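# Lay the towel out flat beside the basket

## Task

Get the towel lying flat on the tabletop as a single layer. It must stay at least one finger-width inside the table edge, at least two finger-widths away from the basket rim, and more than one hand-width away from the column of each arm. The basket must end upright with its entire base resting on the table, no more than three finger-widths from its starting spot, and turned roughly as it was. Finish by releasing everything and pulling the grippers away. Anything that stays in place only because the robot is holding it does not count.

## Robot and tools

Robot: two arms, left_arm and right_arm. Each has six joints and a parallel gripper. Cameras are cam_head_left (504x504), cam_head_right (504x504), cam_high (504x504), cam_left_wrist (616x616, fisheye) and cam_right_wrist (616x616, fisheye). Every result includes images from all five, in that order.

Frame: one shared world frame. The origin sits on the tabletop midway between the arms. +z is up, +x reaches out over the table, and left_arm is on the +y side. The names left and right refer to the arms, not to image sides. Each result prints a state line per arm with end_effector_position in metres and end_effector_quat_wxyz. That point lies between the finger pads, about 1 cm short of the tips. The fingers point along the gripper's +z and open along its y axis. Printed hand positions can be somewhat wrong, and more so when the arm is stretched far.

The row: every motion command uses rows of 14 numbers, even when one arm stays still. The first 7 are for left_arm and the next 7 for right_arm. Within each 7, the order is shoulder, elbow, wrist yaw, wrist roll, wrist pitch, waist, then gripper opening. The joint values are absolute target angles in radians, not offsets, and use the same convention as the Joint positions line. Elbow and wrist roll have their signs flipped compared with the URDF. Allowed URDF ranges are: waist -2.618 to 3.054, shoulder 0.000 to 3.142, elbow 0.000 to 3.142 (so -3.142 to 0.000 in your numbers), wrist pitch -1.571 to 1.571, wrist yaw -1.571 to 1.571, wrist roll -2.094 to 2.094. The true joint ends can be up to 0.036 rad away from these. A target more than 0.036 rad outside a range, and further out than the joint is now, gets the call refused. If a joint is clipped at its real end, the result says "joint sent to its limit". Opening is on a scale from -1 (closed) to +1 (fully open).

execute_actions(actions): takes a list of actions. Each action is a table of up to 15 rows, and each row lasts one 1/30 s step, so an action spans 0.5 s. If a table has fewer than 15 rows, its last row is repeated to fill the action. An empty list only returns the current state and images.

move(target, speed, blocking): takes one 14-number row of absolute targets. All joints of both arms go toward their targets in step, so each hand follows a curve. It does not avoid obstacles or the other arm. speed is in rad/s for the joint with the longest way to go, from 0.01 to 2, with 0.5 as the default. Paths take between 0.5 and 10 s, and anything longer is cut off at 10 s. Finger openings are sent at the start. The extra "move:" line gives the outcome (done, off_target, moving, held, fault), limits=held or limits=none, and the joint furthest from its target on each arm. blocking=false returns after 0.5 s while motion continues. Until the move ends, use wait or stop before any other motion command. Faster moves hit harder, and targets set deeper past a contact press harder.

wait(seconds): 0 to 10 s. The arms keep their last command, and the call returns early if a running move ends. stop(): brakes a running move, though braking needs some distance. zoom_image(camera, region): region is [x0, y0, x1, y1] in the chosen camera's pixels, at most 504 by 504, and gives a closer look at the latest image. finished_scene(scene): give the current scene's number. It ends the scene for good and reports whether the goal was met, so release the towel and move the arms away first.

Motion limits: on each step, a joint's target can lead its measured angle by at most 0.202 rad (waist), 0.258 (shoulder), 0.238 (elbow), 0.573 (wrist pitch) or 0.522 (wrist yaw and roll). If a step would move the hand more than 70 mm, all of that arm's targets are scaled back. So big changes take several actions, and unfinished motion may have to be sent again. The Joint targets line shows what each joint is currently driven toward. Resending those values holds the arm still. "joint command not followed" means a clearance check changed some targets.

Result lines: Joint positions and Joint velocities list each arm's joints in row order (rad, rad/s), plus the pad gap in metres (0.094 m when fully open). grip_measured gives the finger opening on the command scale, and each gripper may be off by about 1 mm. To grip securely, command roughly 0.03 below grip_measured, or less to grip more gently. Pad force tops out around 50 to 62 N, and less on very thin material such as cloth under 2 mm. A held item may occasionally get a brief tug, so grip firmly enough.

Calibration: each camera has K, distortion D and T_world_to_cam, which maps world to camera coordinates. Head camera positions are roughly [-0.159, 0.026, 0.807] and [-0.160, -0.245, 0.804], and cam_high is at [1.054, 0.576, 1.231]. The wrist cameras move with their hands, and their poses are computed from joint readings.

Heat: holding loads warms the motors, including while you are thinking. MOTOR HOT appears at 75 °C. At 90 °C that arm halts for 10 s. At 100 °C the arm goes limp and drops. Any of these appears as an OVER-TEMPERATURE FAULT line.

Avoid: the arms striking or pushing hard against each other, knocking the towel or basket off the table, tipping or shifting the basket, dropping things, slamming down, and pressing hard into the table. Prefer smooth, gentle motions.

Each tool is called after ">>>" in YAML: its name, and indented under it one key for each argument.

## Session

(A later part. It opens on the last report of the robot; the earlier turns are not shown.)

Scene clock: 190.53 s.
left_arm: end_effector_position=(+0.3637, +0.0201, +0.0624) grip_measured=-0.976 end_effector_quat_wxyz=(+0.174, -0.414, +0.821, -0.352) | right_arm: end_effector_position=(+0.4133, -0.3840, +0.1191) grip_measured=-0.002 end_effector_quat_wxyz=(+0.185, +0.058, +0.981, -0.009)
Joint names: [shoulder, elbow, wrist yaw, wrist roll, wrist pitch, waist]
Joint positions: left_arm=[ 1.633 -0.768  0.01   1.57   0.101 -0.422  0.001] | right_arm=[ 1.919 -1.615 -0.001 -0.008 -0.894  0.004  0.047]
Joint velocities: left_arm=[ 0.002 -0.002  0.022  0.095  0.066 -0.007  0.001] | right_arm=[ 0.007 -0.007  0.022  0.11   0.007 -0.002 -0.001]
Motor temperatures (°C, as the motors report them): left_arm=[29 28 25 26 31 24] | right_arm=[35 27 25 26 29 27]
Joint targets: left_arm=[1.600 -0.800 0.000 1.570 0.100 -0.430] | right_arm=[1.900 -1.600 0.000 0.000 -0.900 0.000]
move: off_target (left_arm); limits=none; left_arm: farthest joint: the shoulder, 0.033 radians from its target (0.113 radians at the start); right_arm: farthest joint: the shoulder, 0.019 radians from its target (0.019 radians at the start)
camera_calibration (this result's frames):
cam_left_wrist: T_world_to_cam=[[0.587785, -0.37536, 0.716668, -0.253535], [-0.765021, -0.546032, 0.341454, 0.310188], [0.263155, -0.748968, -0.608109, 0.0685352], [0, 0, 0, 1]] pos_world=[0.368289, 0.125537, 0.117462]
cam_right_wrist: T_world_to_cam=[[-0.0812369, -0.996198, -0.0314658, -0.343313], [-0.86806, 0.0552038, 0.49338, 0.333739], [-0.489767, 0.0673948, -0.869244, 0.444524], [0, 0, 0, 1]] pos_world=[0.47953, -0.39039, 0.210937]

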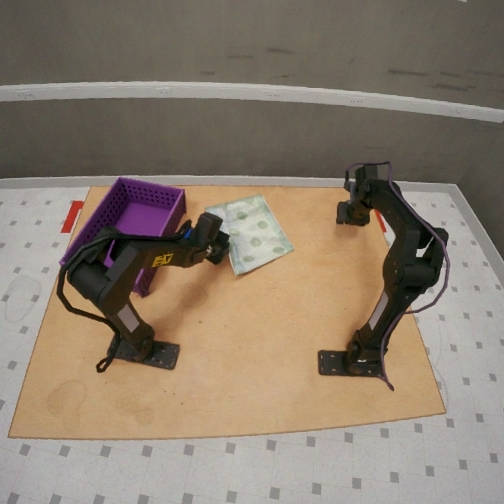

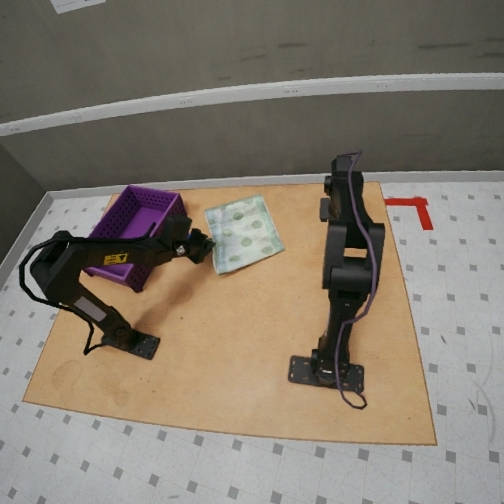

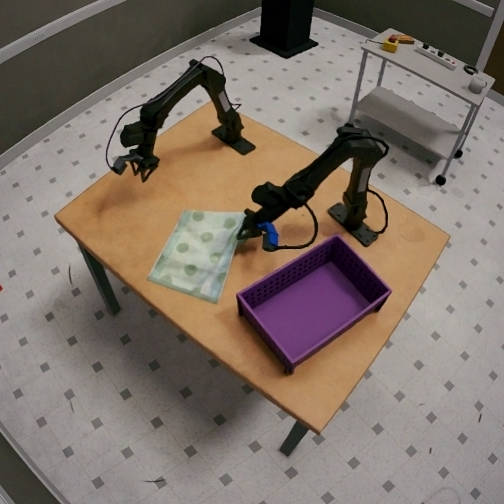

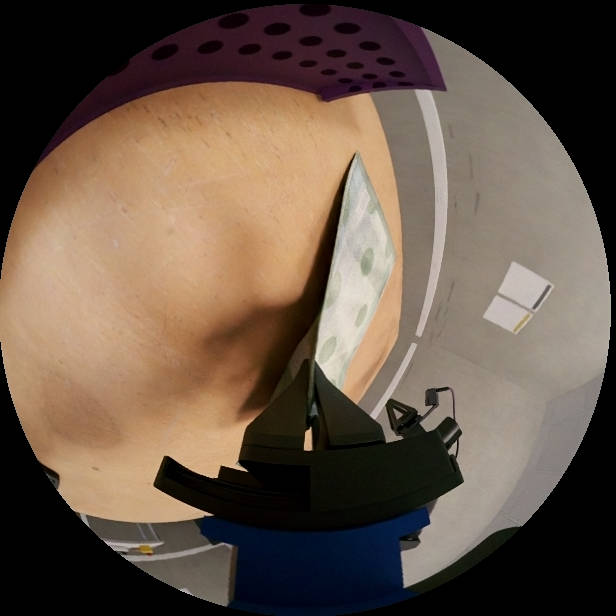

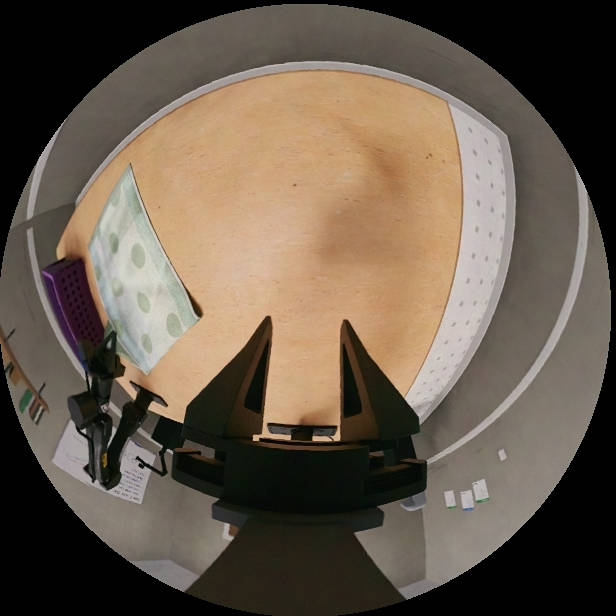

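>>> move:
  target: [1.45,-1.1,0,1.57,-0.3,-0.5,-1,1.9,-1.6,0,0,-0.9,0.0,0]
  speed: 0.4

Scene clock: 194.57 s.
left_arm: end_effector_position=(+0.3536, -0.0108, +0.1738) grip_measured=-0.976 end_effector_quat_wxyz=(+0.169, -0.381, +0.827, -0.376) | right_arm: end_effector_position=(+0.4133, -0.3840, +0.1191) grip_measured=-0.002 end_effector_quat_wxyz=(+0.185, +0.058, +0.981, -0.009)
Joint names: [shoulder, elbow, wrist yaw, wrist roll, wrist pitch, waist]
Joint positions: left_arm=[ 1.481 -1.066  0.012  1.57  -0.306 -0.493  0.001] | right_arm=[ 1.919 -1.615 -0.001 -0.008 -0.894  0.004  0.047]
Joint velocities: left_arm=[ 0.002 -0.007  0.066 -0.007 -0.022  0.022 -0.001] | right_arm=[-0.007 -0.022 -0.022  0.037 -0.051  0.002  0.001]
Motor temperatures (°C, as the motors report them): left_arm=[29 28 25 26 31 24] | right_arm=[34 27 25 26 29 27]
Joint targets: left_arm=[1.450 -1.100 -0.000 1.570 -0.300 -0.500] | right_arm=[1.900 -1.600 -0.000 -0.000 -0.900 0.000]
move: off_target (left_arm); limits=none; left_arm: farthest joint: the elbow, 0.034 radians from its target (0.332 radians at the start); right_arm: farthest joint: the shoulder, 0.019 radians from its target (0.019 radians at the start)
camera_calibration (this result's frames):
cam_left_wrist: T_world_to_cam=[[0.534987, -0.39523, 0.746715, -0.325805], [-0.813463, -0.479678, 0.32892, 0.267611], [0.228184, -0.783392, -0.578126, 0.12264], [0, 0, 0, 1]] pos_world=[0.364009, 0.0956744, 0.226162]
cam_right_wrist: T_world_to_cam=[[-0.0812369, -0.996198, -0.0314658, -0.343313], [-0.86806, 0.0552038, 0.49338, 0.333739], [-0.489767, 0.0673948, -0.869244, 0.444524], [0, 0, 0, 1]] pos_world=[0.47953, -0.39039, 0.210937]

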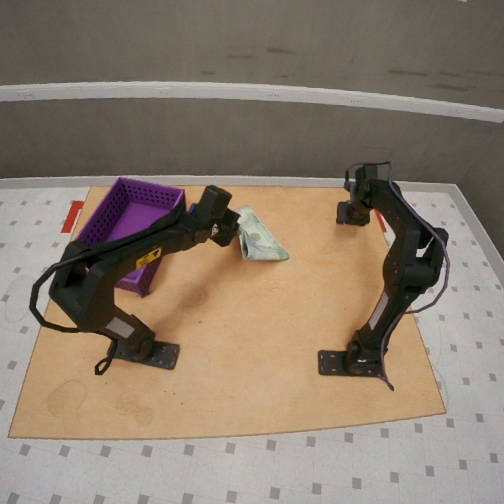

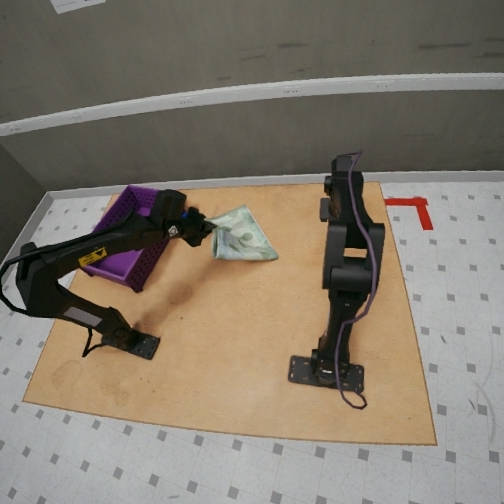

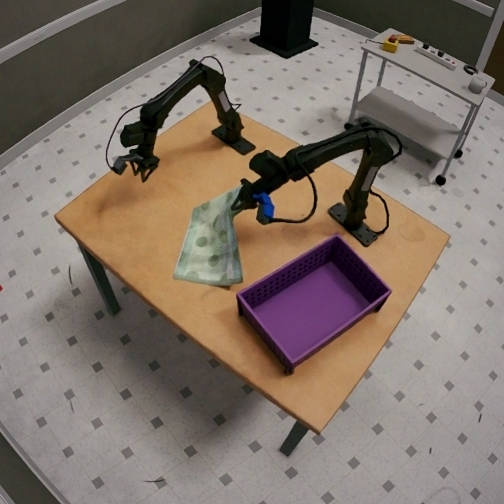

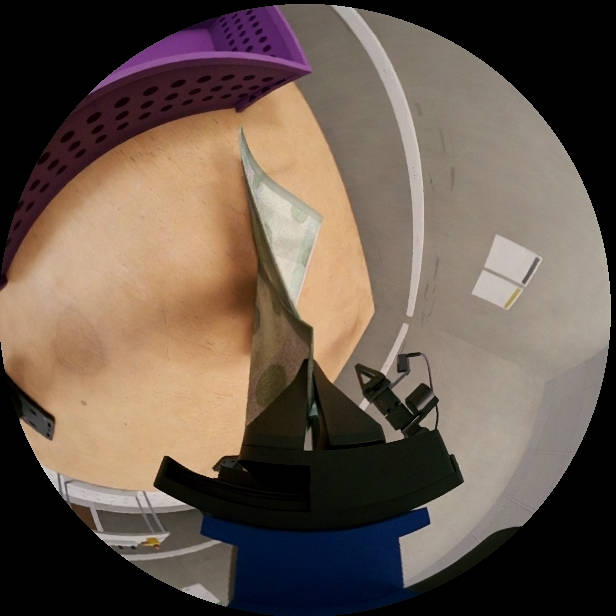

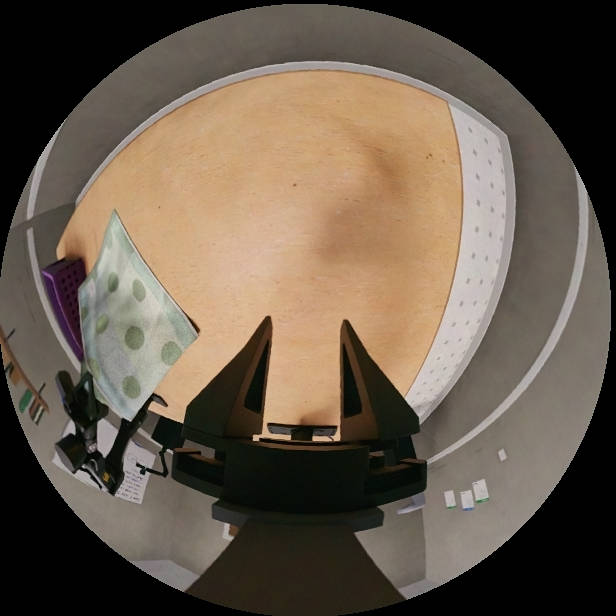

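>>> move:
  target: [1.6,-1.78,0,1.57,-1.18,-0.61,-1,1.9,-1.6,0,0,-0.9,0.0,0]
  speed: 0.5

Scene clock: 216.17 s.
left_arm: end_effector_position=(+0.2907, -0.0133, +0.2653) grip_measured=-0.976 end_effector_quat_wxyz=(+0.094, -0.355, +0.896, -0.250) | right_arm: end_effector_position=(+0.4133, -0.3840, +0.1191) grip_measured=-0.002 end_effector_quat_wxyz=(+0.185, +0.058, +0.981, -0.009)
Joint names: [shoulder, elbow, wrist yaw, wrist roll, wrist pitch, waist]
Joint positions: left_arm=[ 1.595 -1.744  0.012  1.57  -1.18  -0.603  0.001] | right_arm=[ 1.919 -1.615 -0.001 -0.008 -0.894  0.004  0.047]
Joint velocities: left_arm=[-0.007  0.012 -0.081  0.022  0.037 -0.002  0.   ] | right_arm=[-0.002 -0.002  0.007  0.022  0.007 -0.002  0.   ]
Motor temperatures (°C, as the motors report them): left_arm=[30 29 25 26 31 24] | right_arm=[34 27 25 26 29 27]
Joint targets: left_arm=[1.600 -1.780 0.000 1.570 -1.180 -0.610] | right_arm=[1.900 -1.600 -0.000 0.000 -0.900 0.000]
move: off_target (left_arm); limits=none; left_arm: farthest joint: the elbow, 0.036 radians from its target (0.714 radians at the start); right_arm: farthest joint: the shoulder, 0.019 radians from its target (0.019 radians at the start)
camera_calibration (this result's frames):
cam_left_wrist: T_world_to_cam=[[0.623418, -0.593662, 0.508837, -0.326618], [-0.781883, -0.470819, 0.408642, 0.154918], [-0.00302535, -0.652606, -0.757692, 0.304473], [0, 0, 0, 1]] pos_world=[0.325668, 0.0777385, 0.333586]
cam_right_wrist: T_world_to_cam=[[-0.0812369, -0.996198, -0.0314658, -0.343313], [-0.86806, 0.0552038, 0.49338, 0.333739], [-0.489767, 0.0673948, -0.869244, 0.444524], [0, 0, 0, 1]] pos_world=[0.47953, -0.39039, 0.210937]

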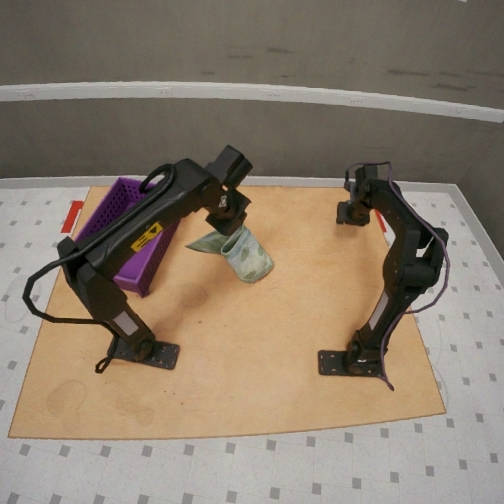

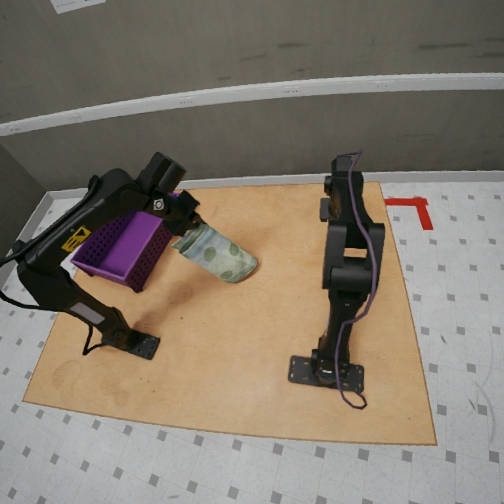

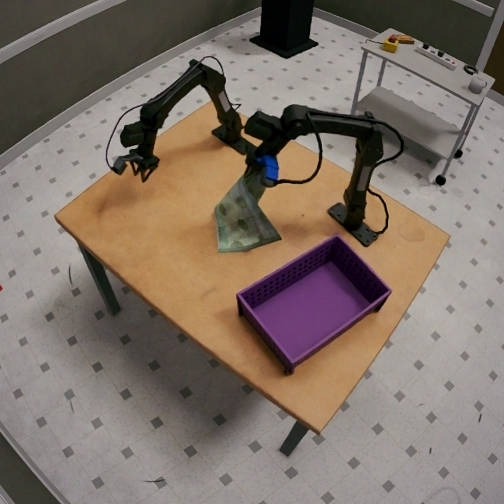

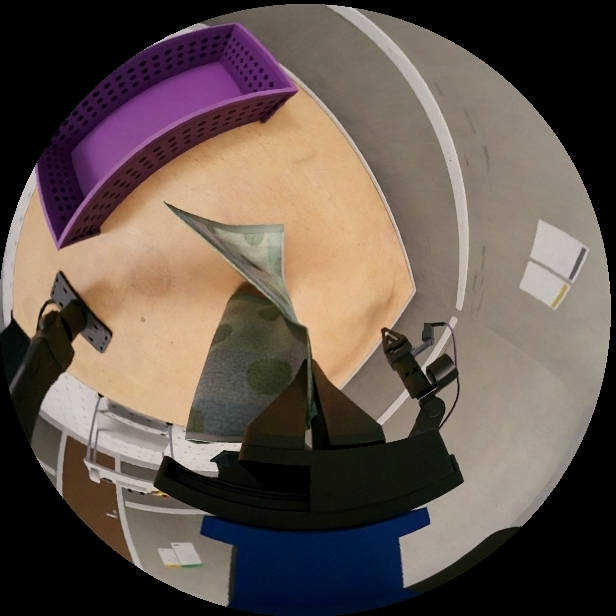

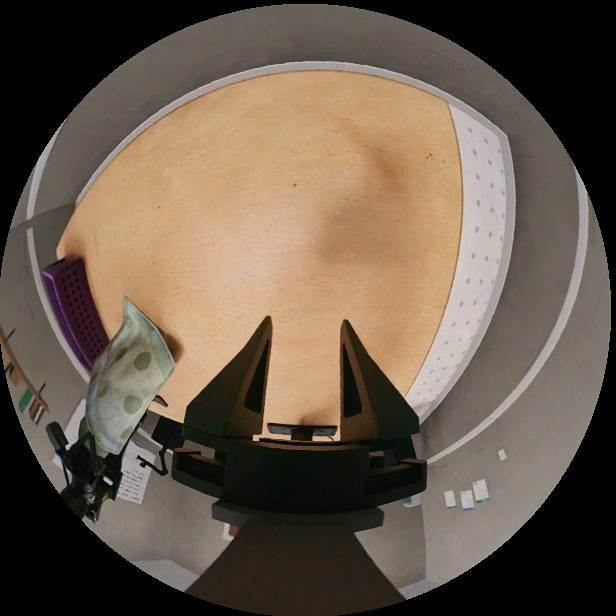

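>>> zoom_image:
  camera: "cam_high"
  region: [180, 130, 340, 280]

>>> zoom_image:
  camera: "cam_head_right"
  region: [140, 180, 300, 320]

Region (180, 130, 340, 280) of cam_high's 504x504 image, scaled by 3.150, with more detail than that image has; it fills the top 472 rows of this view, and the rest is white.

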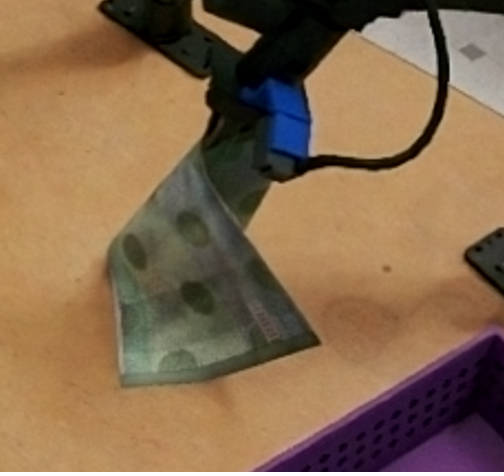

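Region (140, 180, 300, 320) of cam_head_right's 504x504 image, scaled by 3.150, with more detail than that image has; it fills the top 441 rows of this view, and the rest is white.

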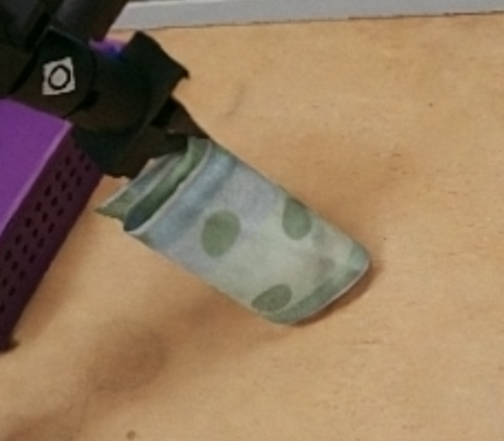

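>>> move:
  target: [1.5,-1.8,0,2.05,-1.25,-0.61,-1,1.9,-1.6,0,0,-0.9,0.0,0]
  speed: 0.5

Scene clock: 227.93 s.
left_arm: end_effector_position=(+0.2756, +0.0024, +0.2856) grip_measured=-0.976 end_effector_quat_wxyz=(+0.033, -0.555, +0.786, -0.272) | right_arm: end_effector_position=(+0.4133, -0.3840, +0.1191) grip_measured=-0.002 end_effector_quat_wxyz=(+0.185, +0.058, +0.981, -0.009)
Joint names: [shoulder, elbow, wrist yaw, wrist roll, wrist pitch, waist]
Joint positions: left_arm=[ 1.533 -1.764  0.013  2.044 -1.247 -0.603  0.001] | right_arm=[ 1.919 -1.615 -0.001 -0.008 -0.894  0.004  0.047]
Joint velocities: left_arm=[-0.002 -0.012 -0.081 -0.007 -0.051  0.002 -0.   ] | right_arm=[-0.002 -0.007  0.007  0.066  0.051  0.002 -0.   ]
Motor temperatures (°C, as the motors report them): left_arm=[29 29 25 26 31 24] | right_arm=[34 27 25 26 29 27]
Joint targets: left_arm=[1.500 -1.800 0.000 2.050 -1.250 -0.610] | right_arm=[1.900 -1.600 -0.000 0.000 -0.900 0.000]
move: off_target (left_arm); limits=none; left_arm: farthest joint: the elbow, 0.036 radians from its target (0.056 radians at the start); right_arm: farthest joint: the shoulder, 0.019 radians from its target (0.019 radians at the start)
camera_calibration (this result's frames):
cam_left_wrist: T_world_to_cam=[[0.871817, -0.199309, 0.447449, -0.370129], [-0.462639, -0.635166, 0.618489, -0.00531877], [0.160934, -0.746217, -0.645957, 0.2532], [0, 0, 0, 1]] pos_world=[0.279475, 0.111794, 0.33246]
cam_right_wrist: T_world_to_cam=[[-0.0812369, -0.996198, -0.0314658, -0.343313], [-0.86806, 0.0552038, 0.49338, 0.333739], [-0.489767, 0.0673948, -0.869244, 0.444524], [0, 0, 0, 1]] pos_world=[0.47953, -0.39039, 0.210937]

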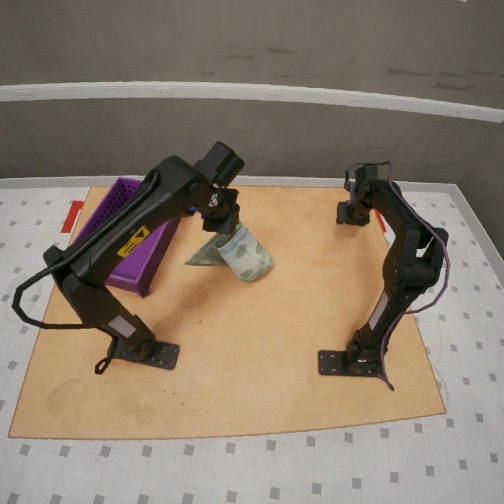

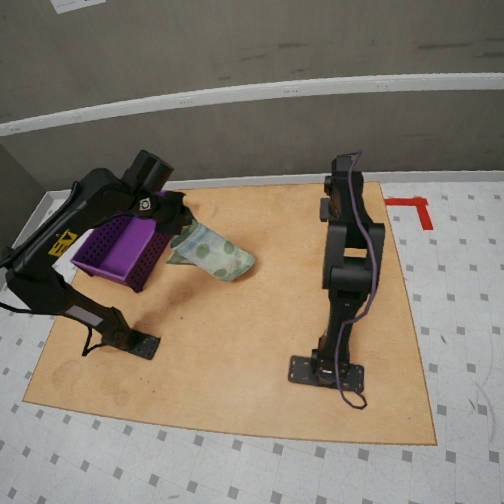

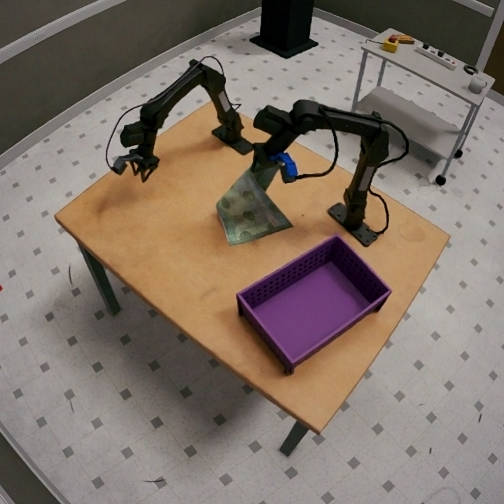

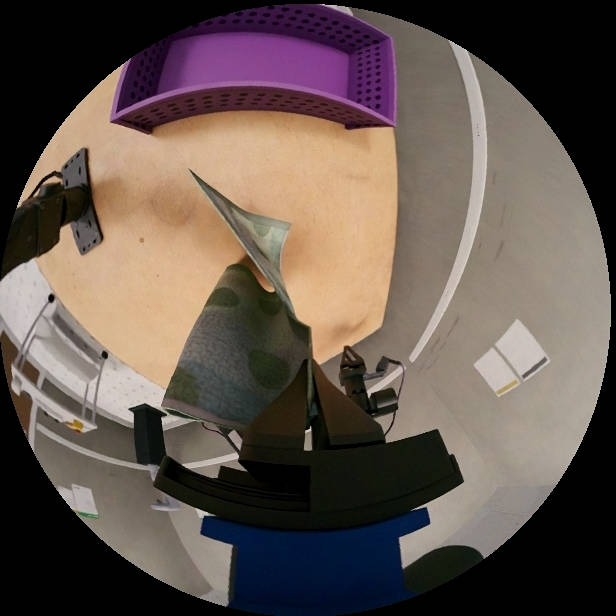

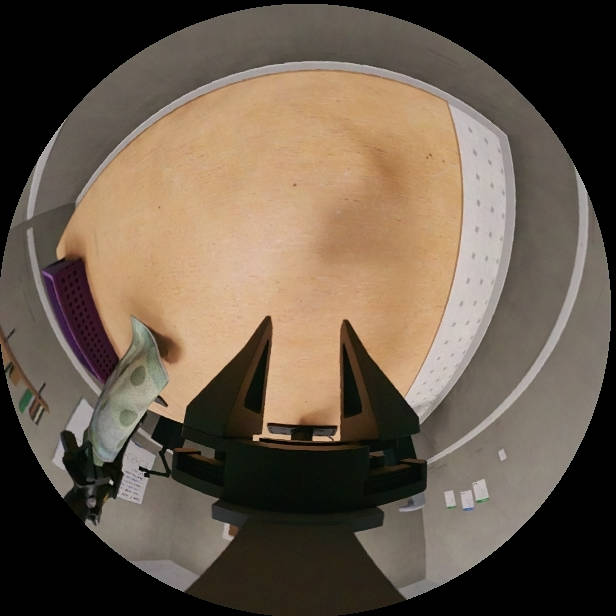

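>>> move:
  target: [1.1,-0.87,0,2.05,-0.76,-0.93,-1,1.9,-1.6,0,0,-0.9,0.0,0]
  speed: 0.5

Scene clock: 238.50 s.
left_arm: end_effector_position=(+0.1451, +0.0084, +0.1394) grip_measured=-0.976 end_effector_quat_wxyz=(-0.012, -0.424, +0.866, -0.264) | right_arm: end_effector_position=(+0.4133, -0.3840, +0.1191) grip_measured=-0.002 end_effector_quat_wxyz=(+0.185, +0.058, +0.981, -0.009)
Joint names: [shoulder, elbow, wrist yaw, wrist roll, wrist pitch, waist]
Joint positions: left_arm=[ 1.132 -0.875  0.015  2.045 -0.779 -0.923  0.001] | right_arm=[ 1.919 -1.615 -0.001 -0.008 -0.894  0.004  0.047]
Joint velocities: left_arm=[-0.007  0.017  0.022 -0.095 -0.007 -0.002 -0.   ] | right_arm=[-0.012  0.022 -0.007  0.066 -0.066  0.002 -0.001]
Motor temperatures (°C, as the motors report them): left_arm=[30 29 25 26 31 24] | right_arm=[35 27 25 26 29 27]
Joint targets: left_arm=[1.100 -0.870 0.000 2.050 -0.760 -0.930] | right_arm=[1.900 -1.600 -0.000 0.000 -0.900 -0.000]
move: off_target (left_arm); limits=none; left_arm: farthest joint: the shoulder, 0.032 radians from its target (0.433 radians at the start); right_arm: farthest joint: the shoulder, 0.019 radians from its target (0.019 radians at the start)
camera_calibration (this result's frames):
cam_left_wrist: T_world_to_cam=[[0.769319, -0.47141, 0.431185, -0.170346], [-0.632602, -0.467836, 0.617207, 0.0519776], [-0.0892332, -0.747598, -0.65813, 0.222194], [0, 0, 0, 1]] pos_world=[0.183758, 0.110126, 0.187602]
cam_right_wrist: T_world_to_cam=[[-0.0812369, -0.996198, -0.0314658, -0.343313], [-0.86806, 0.0552038, 0.49338, 0.333739], [-0.489767, 0.0673948, -0.869244, 0.444524], [0, 0, 0, 1]] pos_world=[0.47953, -0.39039, 0.210937]

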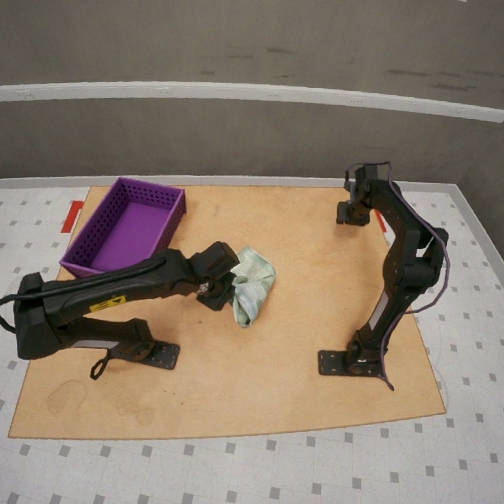

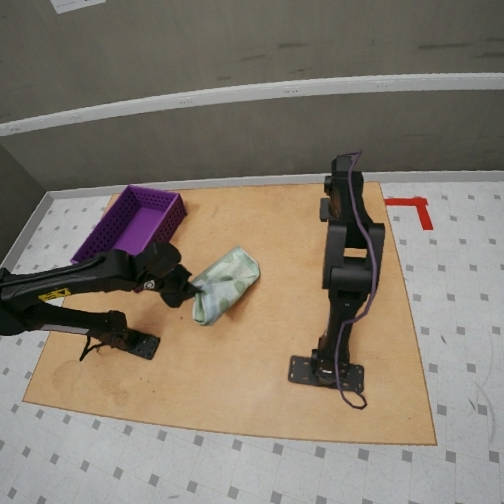

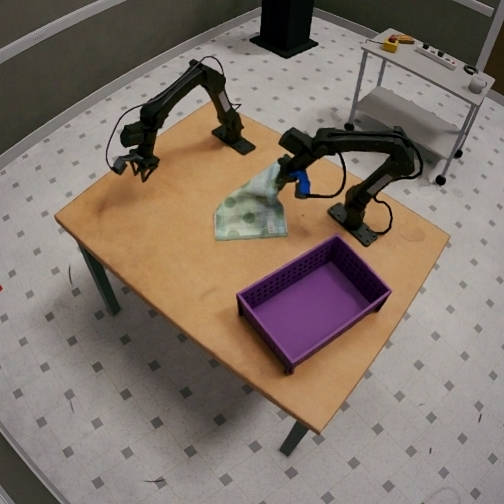

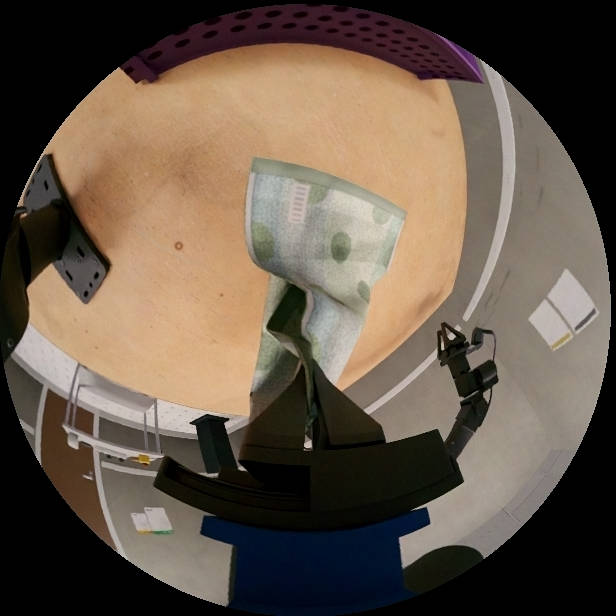

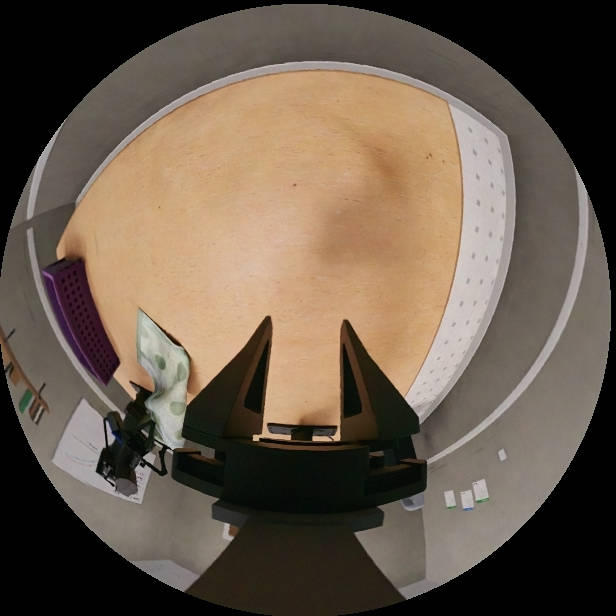

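>>> move:
  target: [1.2,-0.46,0,1.7,-0.15,-1.12,-1,1.9,-1.6,0,0,-0.9,0.0,0]
  speed: 0.5

>>> execute_actions:
  actions:
    - [[1.2,-0.46,0,1.7,-0.15,-1.12,-0.2,1.9,-1.6,0,0,-0.9,0.0,0]]
    - [[1.2,-0.46,0,1.7,-0.15,-1.12,-0.2,1.9,-1.6,0,0,-0.9,0.0,0]]

>>> move:
  target: [1.0,-0.3,0,1.57,0.0,-1.12,-0.2,1.9,-1.6,0,0,-0.9,0.0,0]
  speed: 0.5

Scene clock: 248.77 s.
left_arm: end_effector_position=(+0.0983, -0.0223, +0.0522) grip_measured=-0.976 end_effector_quat_wxyz=(+0.012, -0.185, +0.926, -0.330) | right_arm: end_effector_position=(+0.4133, -0.3840, +0.1191) grip_measured=-0.002 end_effector_quat_wxyz=(+0.185, +0.058, +0.981, -0.009)
Joint names: [shoulder, elbow, wrist yaw, wrist roll, wrist pitch, waist]
Joint positions: left_arm=[ 1.189 -0.466  0.011  1.718 -0.175 -1.111  0.001] | right_arm=[ 1.919 -1.615 -0.001 -0.008 -0.894  0.004  0.047]
Joint velocities: left_arm=[ 0.002 -0.002  0.081 -0.007 -0.007  0.007 -0.   ] | right_arm=[ 0.012  0.007 -0.007 -0.051  0.007 -0.002 -0.001]
Motor temperatures (°C, as the motors report them): left_arm=[29 28 25 26 31 24] | right_arm=[35 27 25 26 29 27]
Joint targets: left_arm=[1.200 -0.460 0.000 1.700 -0.150 -1.120] | right_arm=[1.900 -1.600 0.000 -0.000 -0.900 -0.000]
move: off_target (left_arm); limits=none; left_arm: farthest joint: the wrist pitch, 0.025 radians from its target (0.628 radians at the start); right_arm: farthest joint: the shoulder, 0.019 radians from its target (0.019 radians at the start)
camera_calibration (this result's frames):
cam_left_wrist: T_world_to_cam=[[0.376781, -0.700814, 0.60572, -0.0868632], [-0.884091, -0.07692, 0.460942, 0.103386], [-0.276442, -0.709185, -0.648565, 0.156477], [0, 0, 0, 1]] pos_world=[0.167388, 0.0580488, 0.106446]
cam_right_wrist: T_world_to_cam=[[-0.0812369, -0.996198, -0.0314658, -0.343313], [-0.86806, 0.0552038, 0.49338, 0.333739], [-0.489767, 0.0673948, -0.869244, 0.444524], [0, 0, 0, 1]] pos_world=[0.47953, -0.39039, 0.210937]

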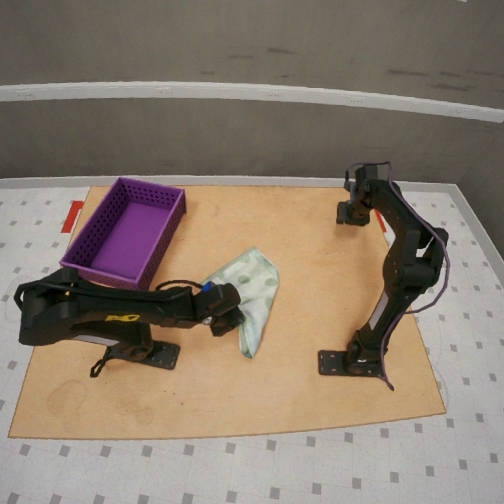

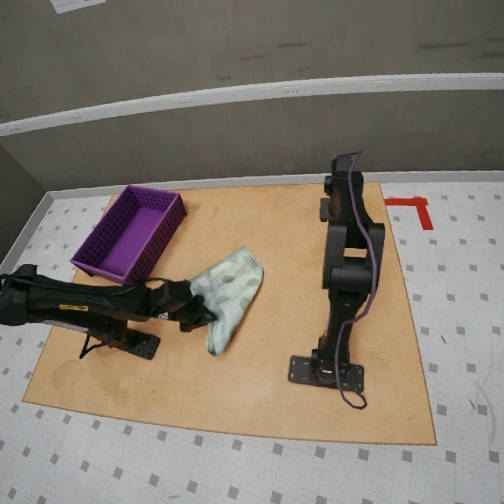

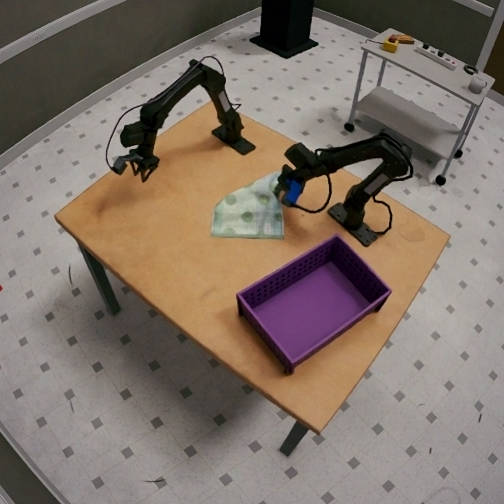

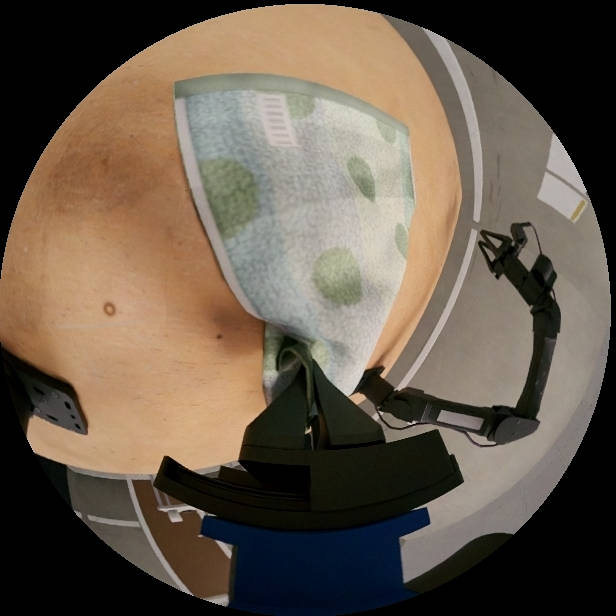

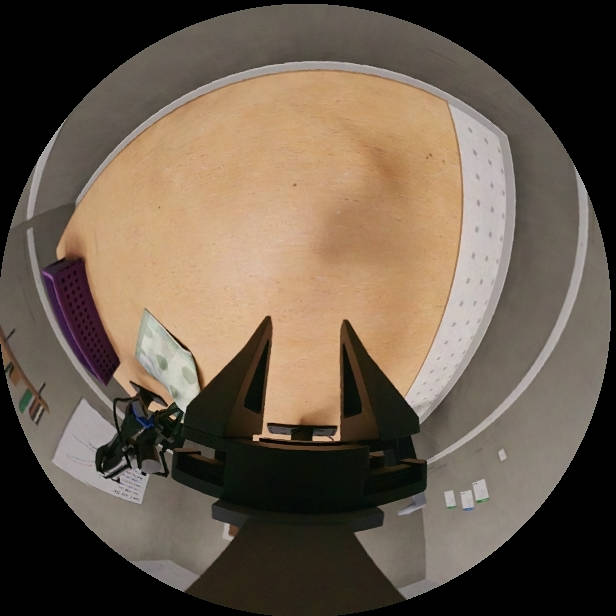

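Scene clock: 249.77 s.
left_arm: end_effector_position=(+0.0984, -0.0229, +0.0527) grip_measured=-0.202 end_effector_quat_wxyz=(+0.012, -0.185, +0.925, -0.331) | right_arm: end_effector_position=(+0.4132, -0.3840, +0.1190) grip_measured=-0.002 end_effector_quat_wxyz=(+0.185, +0.058, +0.981, -0.009)
Joint names: [shoulder, elbow, wrist yaw, wrist roll, wrist pitch, waist]
Joint positions: left_arm=[ 1.189 -0.466  0.011  1.718 -0.172 -1.111  0.037] | right_arm=[ 1.919 -1.615 -0.001 -0.008 -0.895  0.004  0.047]
Joint velocities: left_arm=[ 0.002 -0.007 -0.037  0.095 -0.051  0.002 -0.001] | right_arm=[-0.027 -0.007 -0.022  0.007  0.022  0.002  0.   ]
Motor temperatures (°C, as the motors report them): left_arm=[29 28 25 26 31 24] | right_arm=[35 27 25 26 29 27]
Joint targets: left_arm=[1.200 -0.460 -0.000 1.700 -0.150 -1.120] | right_arm=[1.900 -1.600 0.000 -0.000 -0.900 -0.000]
camera_calibration (this result's frames):
cam_left_wrist: T_world_to_cam=[[0.375622, -0.69931, 0.608172, -0.0875886], [-0.884698, -0.0750824, 0.460077, 0.103401], [-0.276074, -0.710864, -0.646881, 0.156254], [0, 0, 0, 1]] pos_world=[0.167517, 0.0575874, 0.106774]
cam_right_wrist: T_world_to_cam=[[-0.0812488, -0.996197, -0.0314766, -0.343305], [-0.867873, 0.0551832, 0.493712, 0.333555], [-0.490097, 0.0674311, -0.869056, 0.444578], [0, 0, 0, 1]] pos_world=[0.479477, -0.390384, 0.210877]

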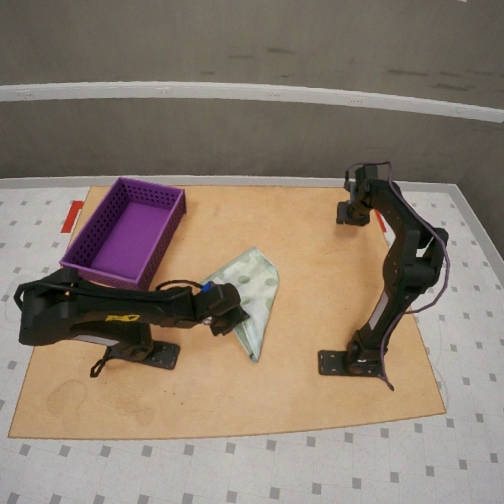

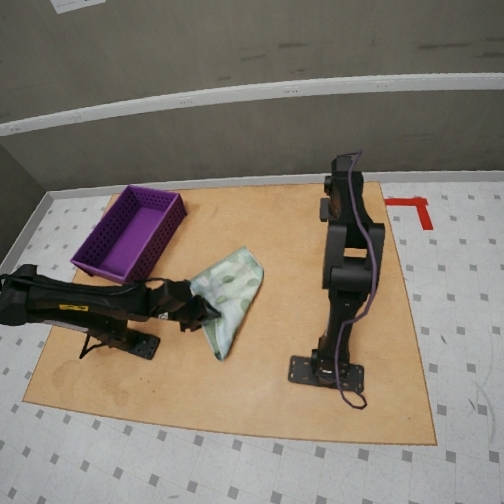

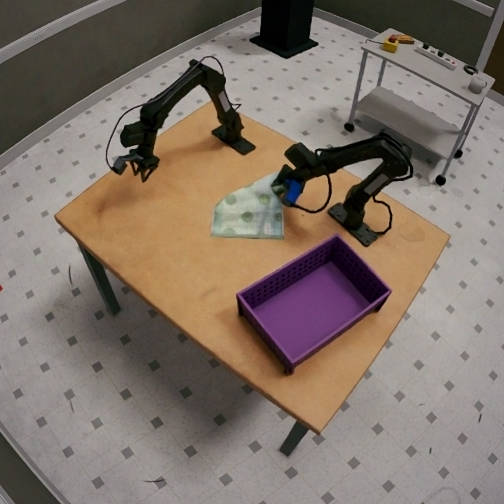

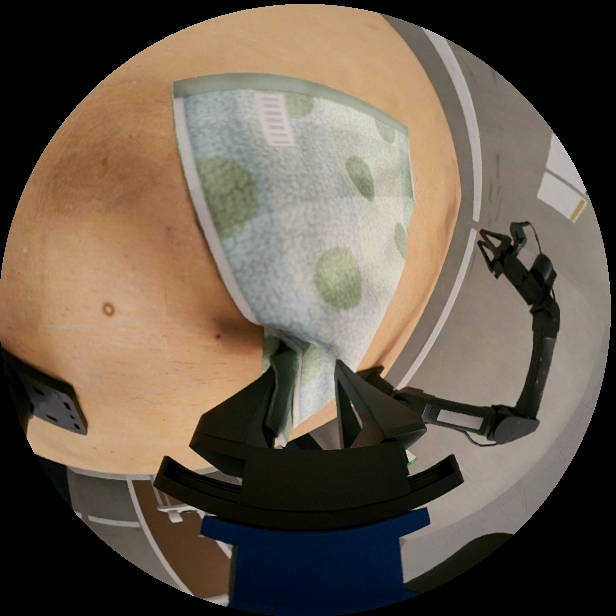

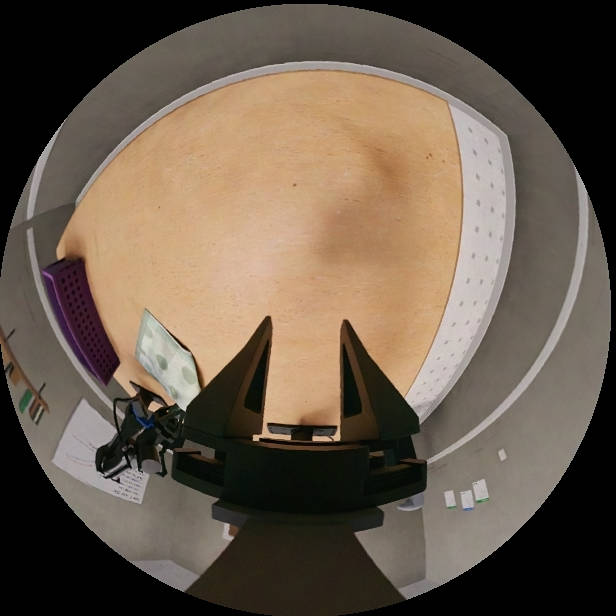

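Scene clock: 250.87 s.
left_arm: end_effector_position=(+0.0954, -0.0120, +0.0584) grip_measured=-0.202 end_effector_quat_wxyz=(+0.041, -0.121, +0.909, -0.397) | right_arm: end_effector_position=(+0.4132, -0.3840, +0.1190) grip_measured=-0.002 end_effector_quat_wxyz=(+0.185, +0.058, +0.981, -0.009)
Joint names: [shoulder, elbow, wrist yaw, wrist roll, wrist pitch, waist]
Joint positions: left_arm=[ 1.029 -0.307  0.012  1.59  -0.027 -1.111  0.037] | right_arm=[ 1.919 -1.615 -0.001 -0.008 -0.895  0.004  0.047]
Joint velocities: left_arm=[ 0.012  0.022 -0.066  0.022  0.007  0.002 -0.001] | right_arm=[ 0.002  0.017 -0.037  0.022  0.022 -0.002  0.001]
Motor temperatures (°C, as the motors report them): left_arm=[29 28 25 26 31 24] | right_arm=[35 27 25 26 29 27]
Joint targets: left_arm=[1.000 -0.300 -0.000 1.570 0.000 -1.120] | right_arm=[1.900 -1.600 0.000 0.000 -0.900 -0.000]
move: off_target (left_arm); limits=none; left_arm: farthest joint: the shoulder, 0.029 radians from its target (0.189 radians at the start); right_arm: farthest joint: the shoulder, 0.019 radians from its target (0.019 radians at the start)
camera_calibration (this result's frames):
cam_left_wrist: T_world_to_cam=[[0.231962, -0.64751, 0.725896, -0.074831], [-0.934121, 0.0598653, 0.351901, 0.111578], [-0.271315, -0.759702, -0.590966, 0.162582], [0, 0, 0, 1]] pos_world=[0.165696, 0.0683803, 0.111135]
cam_right_wrist: T_world_to_cam=[[-0.0812488, -0.996197, -0.0314766, -0.343305], [-0.867873, 0.0551832, 0.493712, 0.333555], [-0.490097, 0.0674311, -0.869056, 0.444578], [0, 0, 0, 1]] pos_world=[0.479477, -0.390384, 0.210877]

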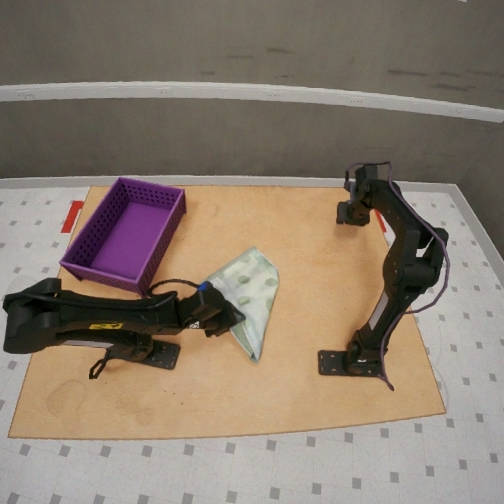

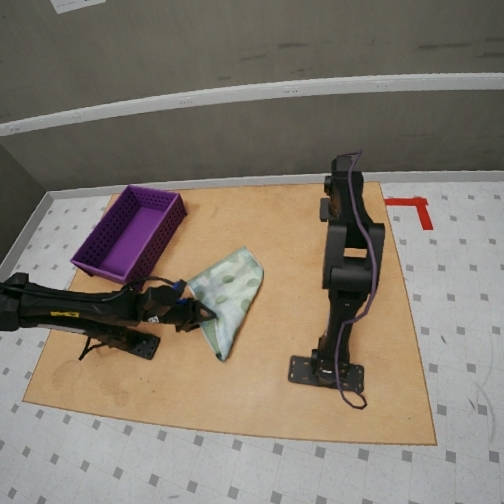

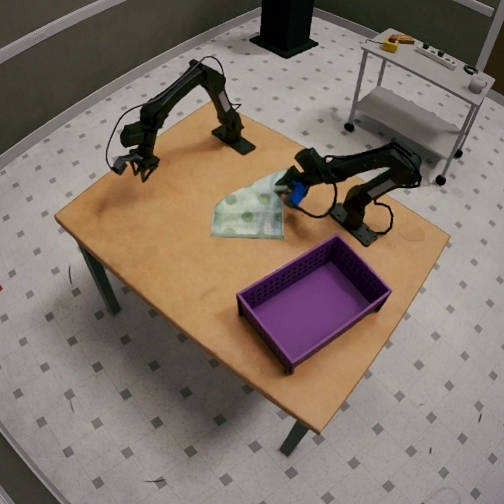

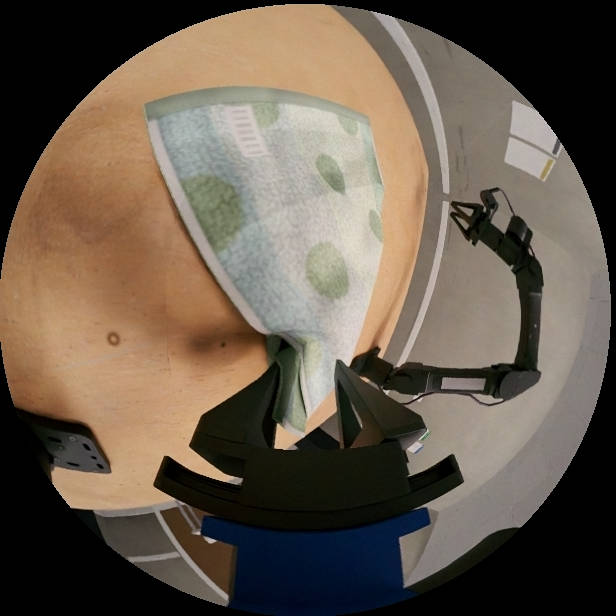

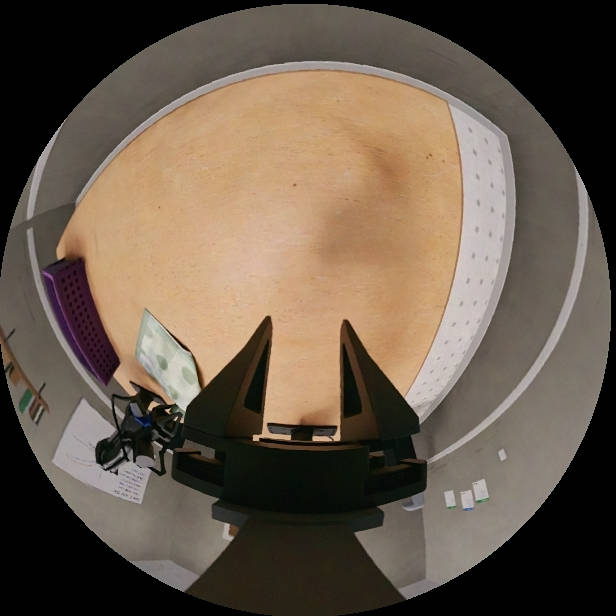

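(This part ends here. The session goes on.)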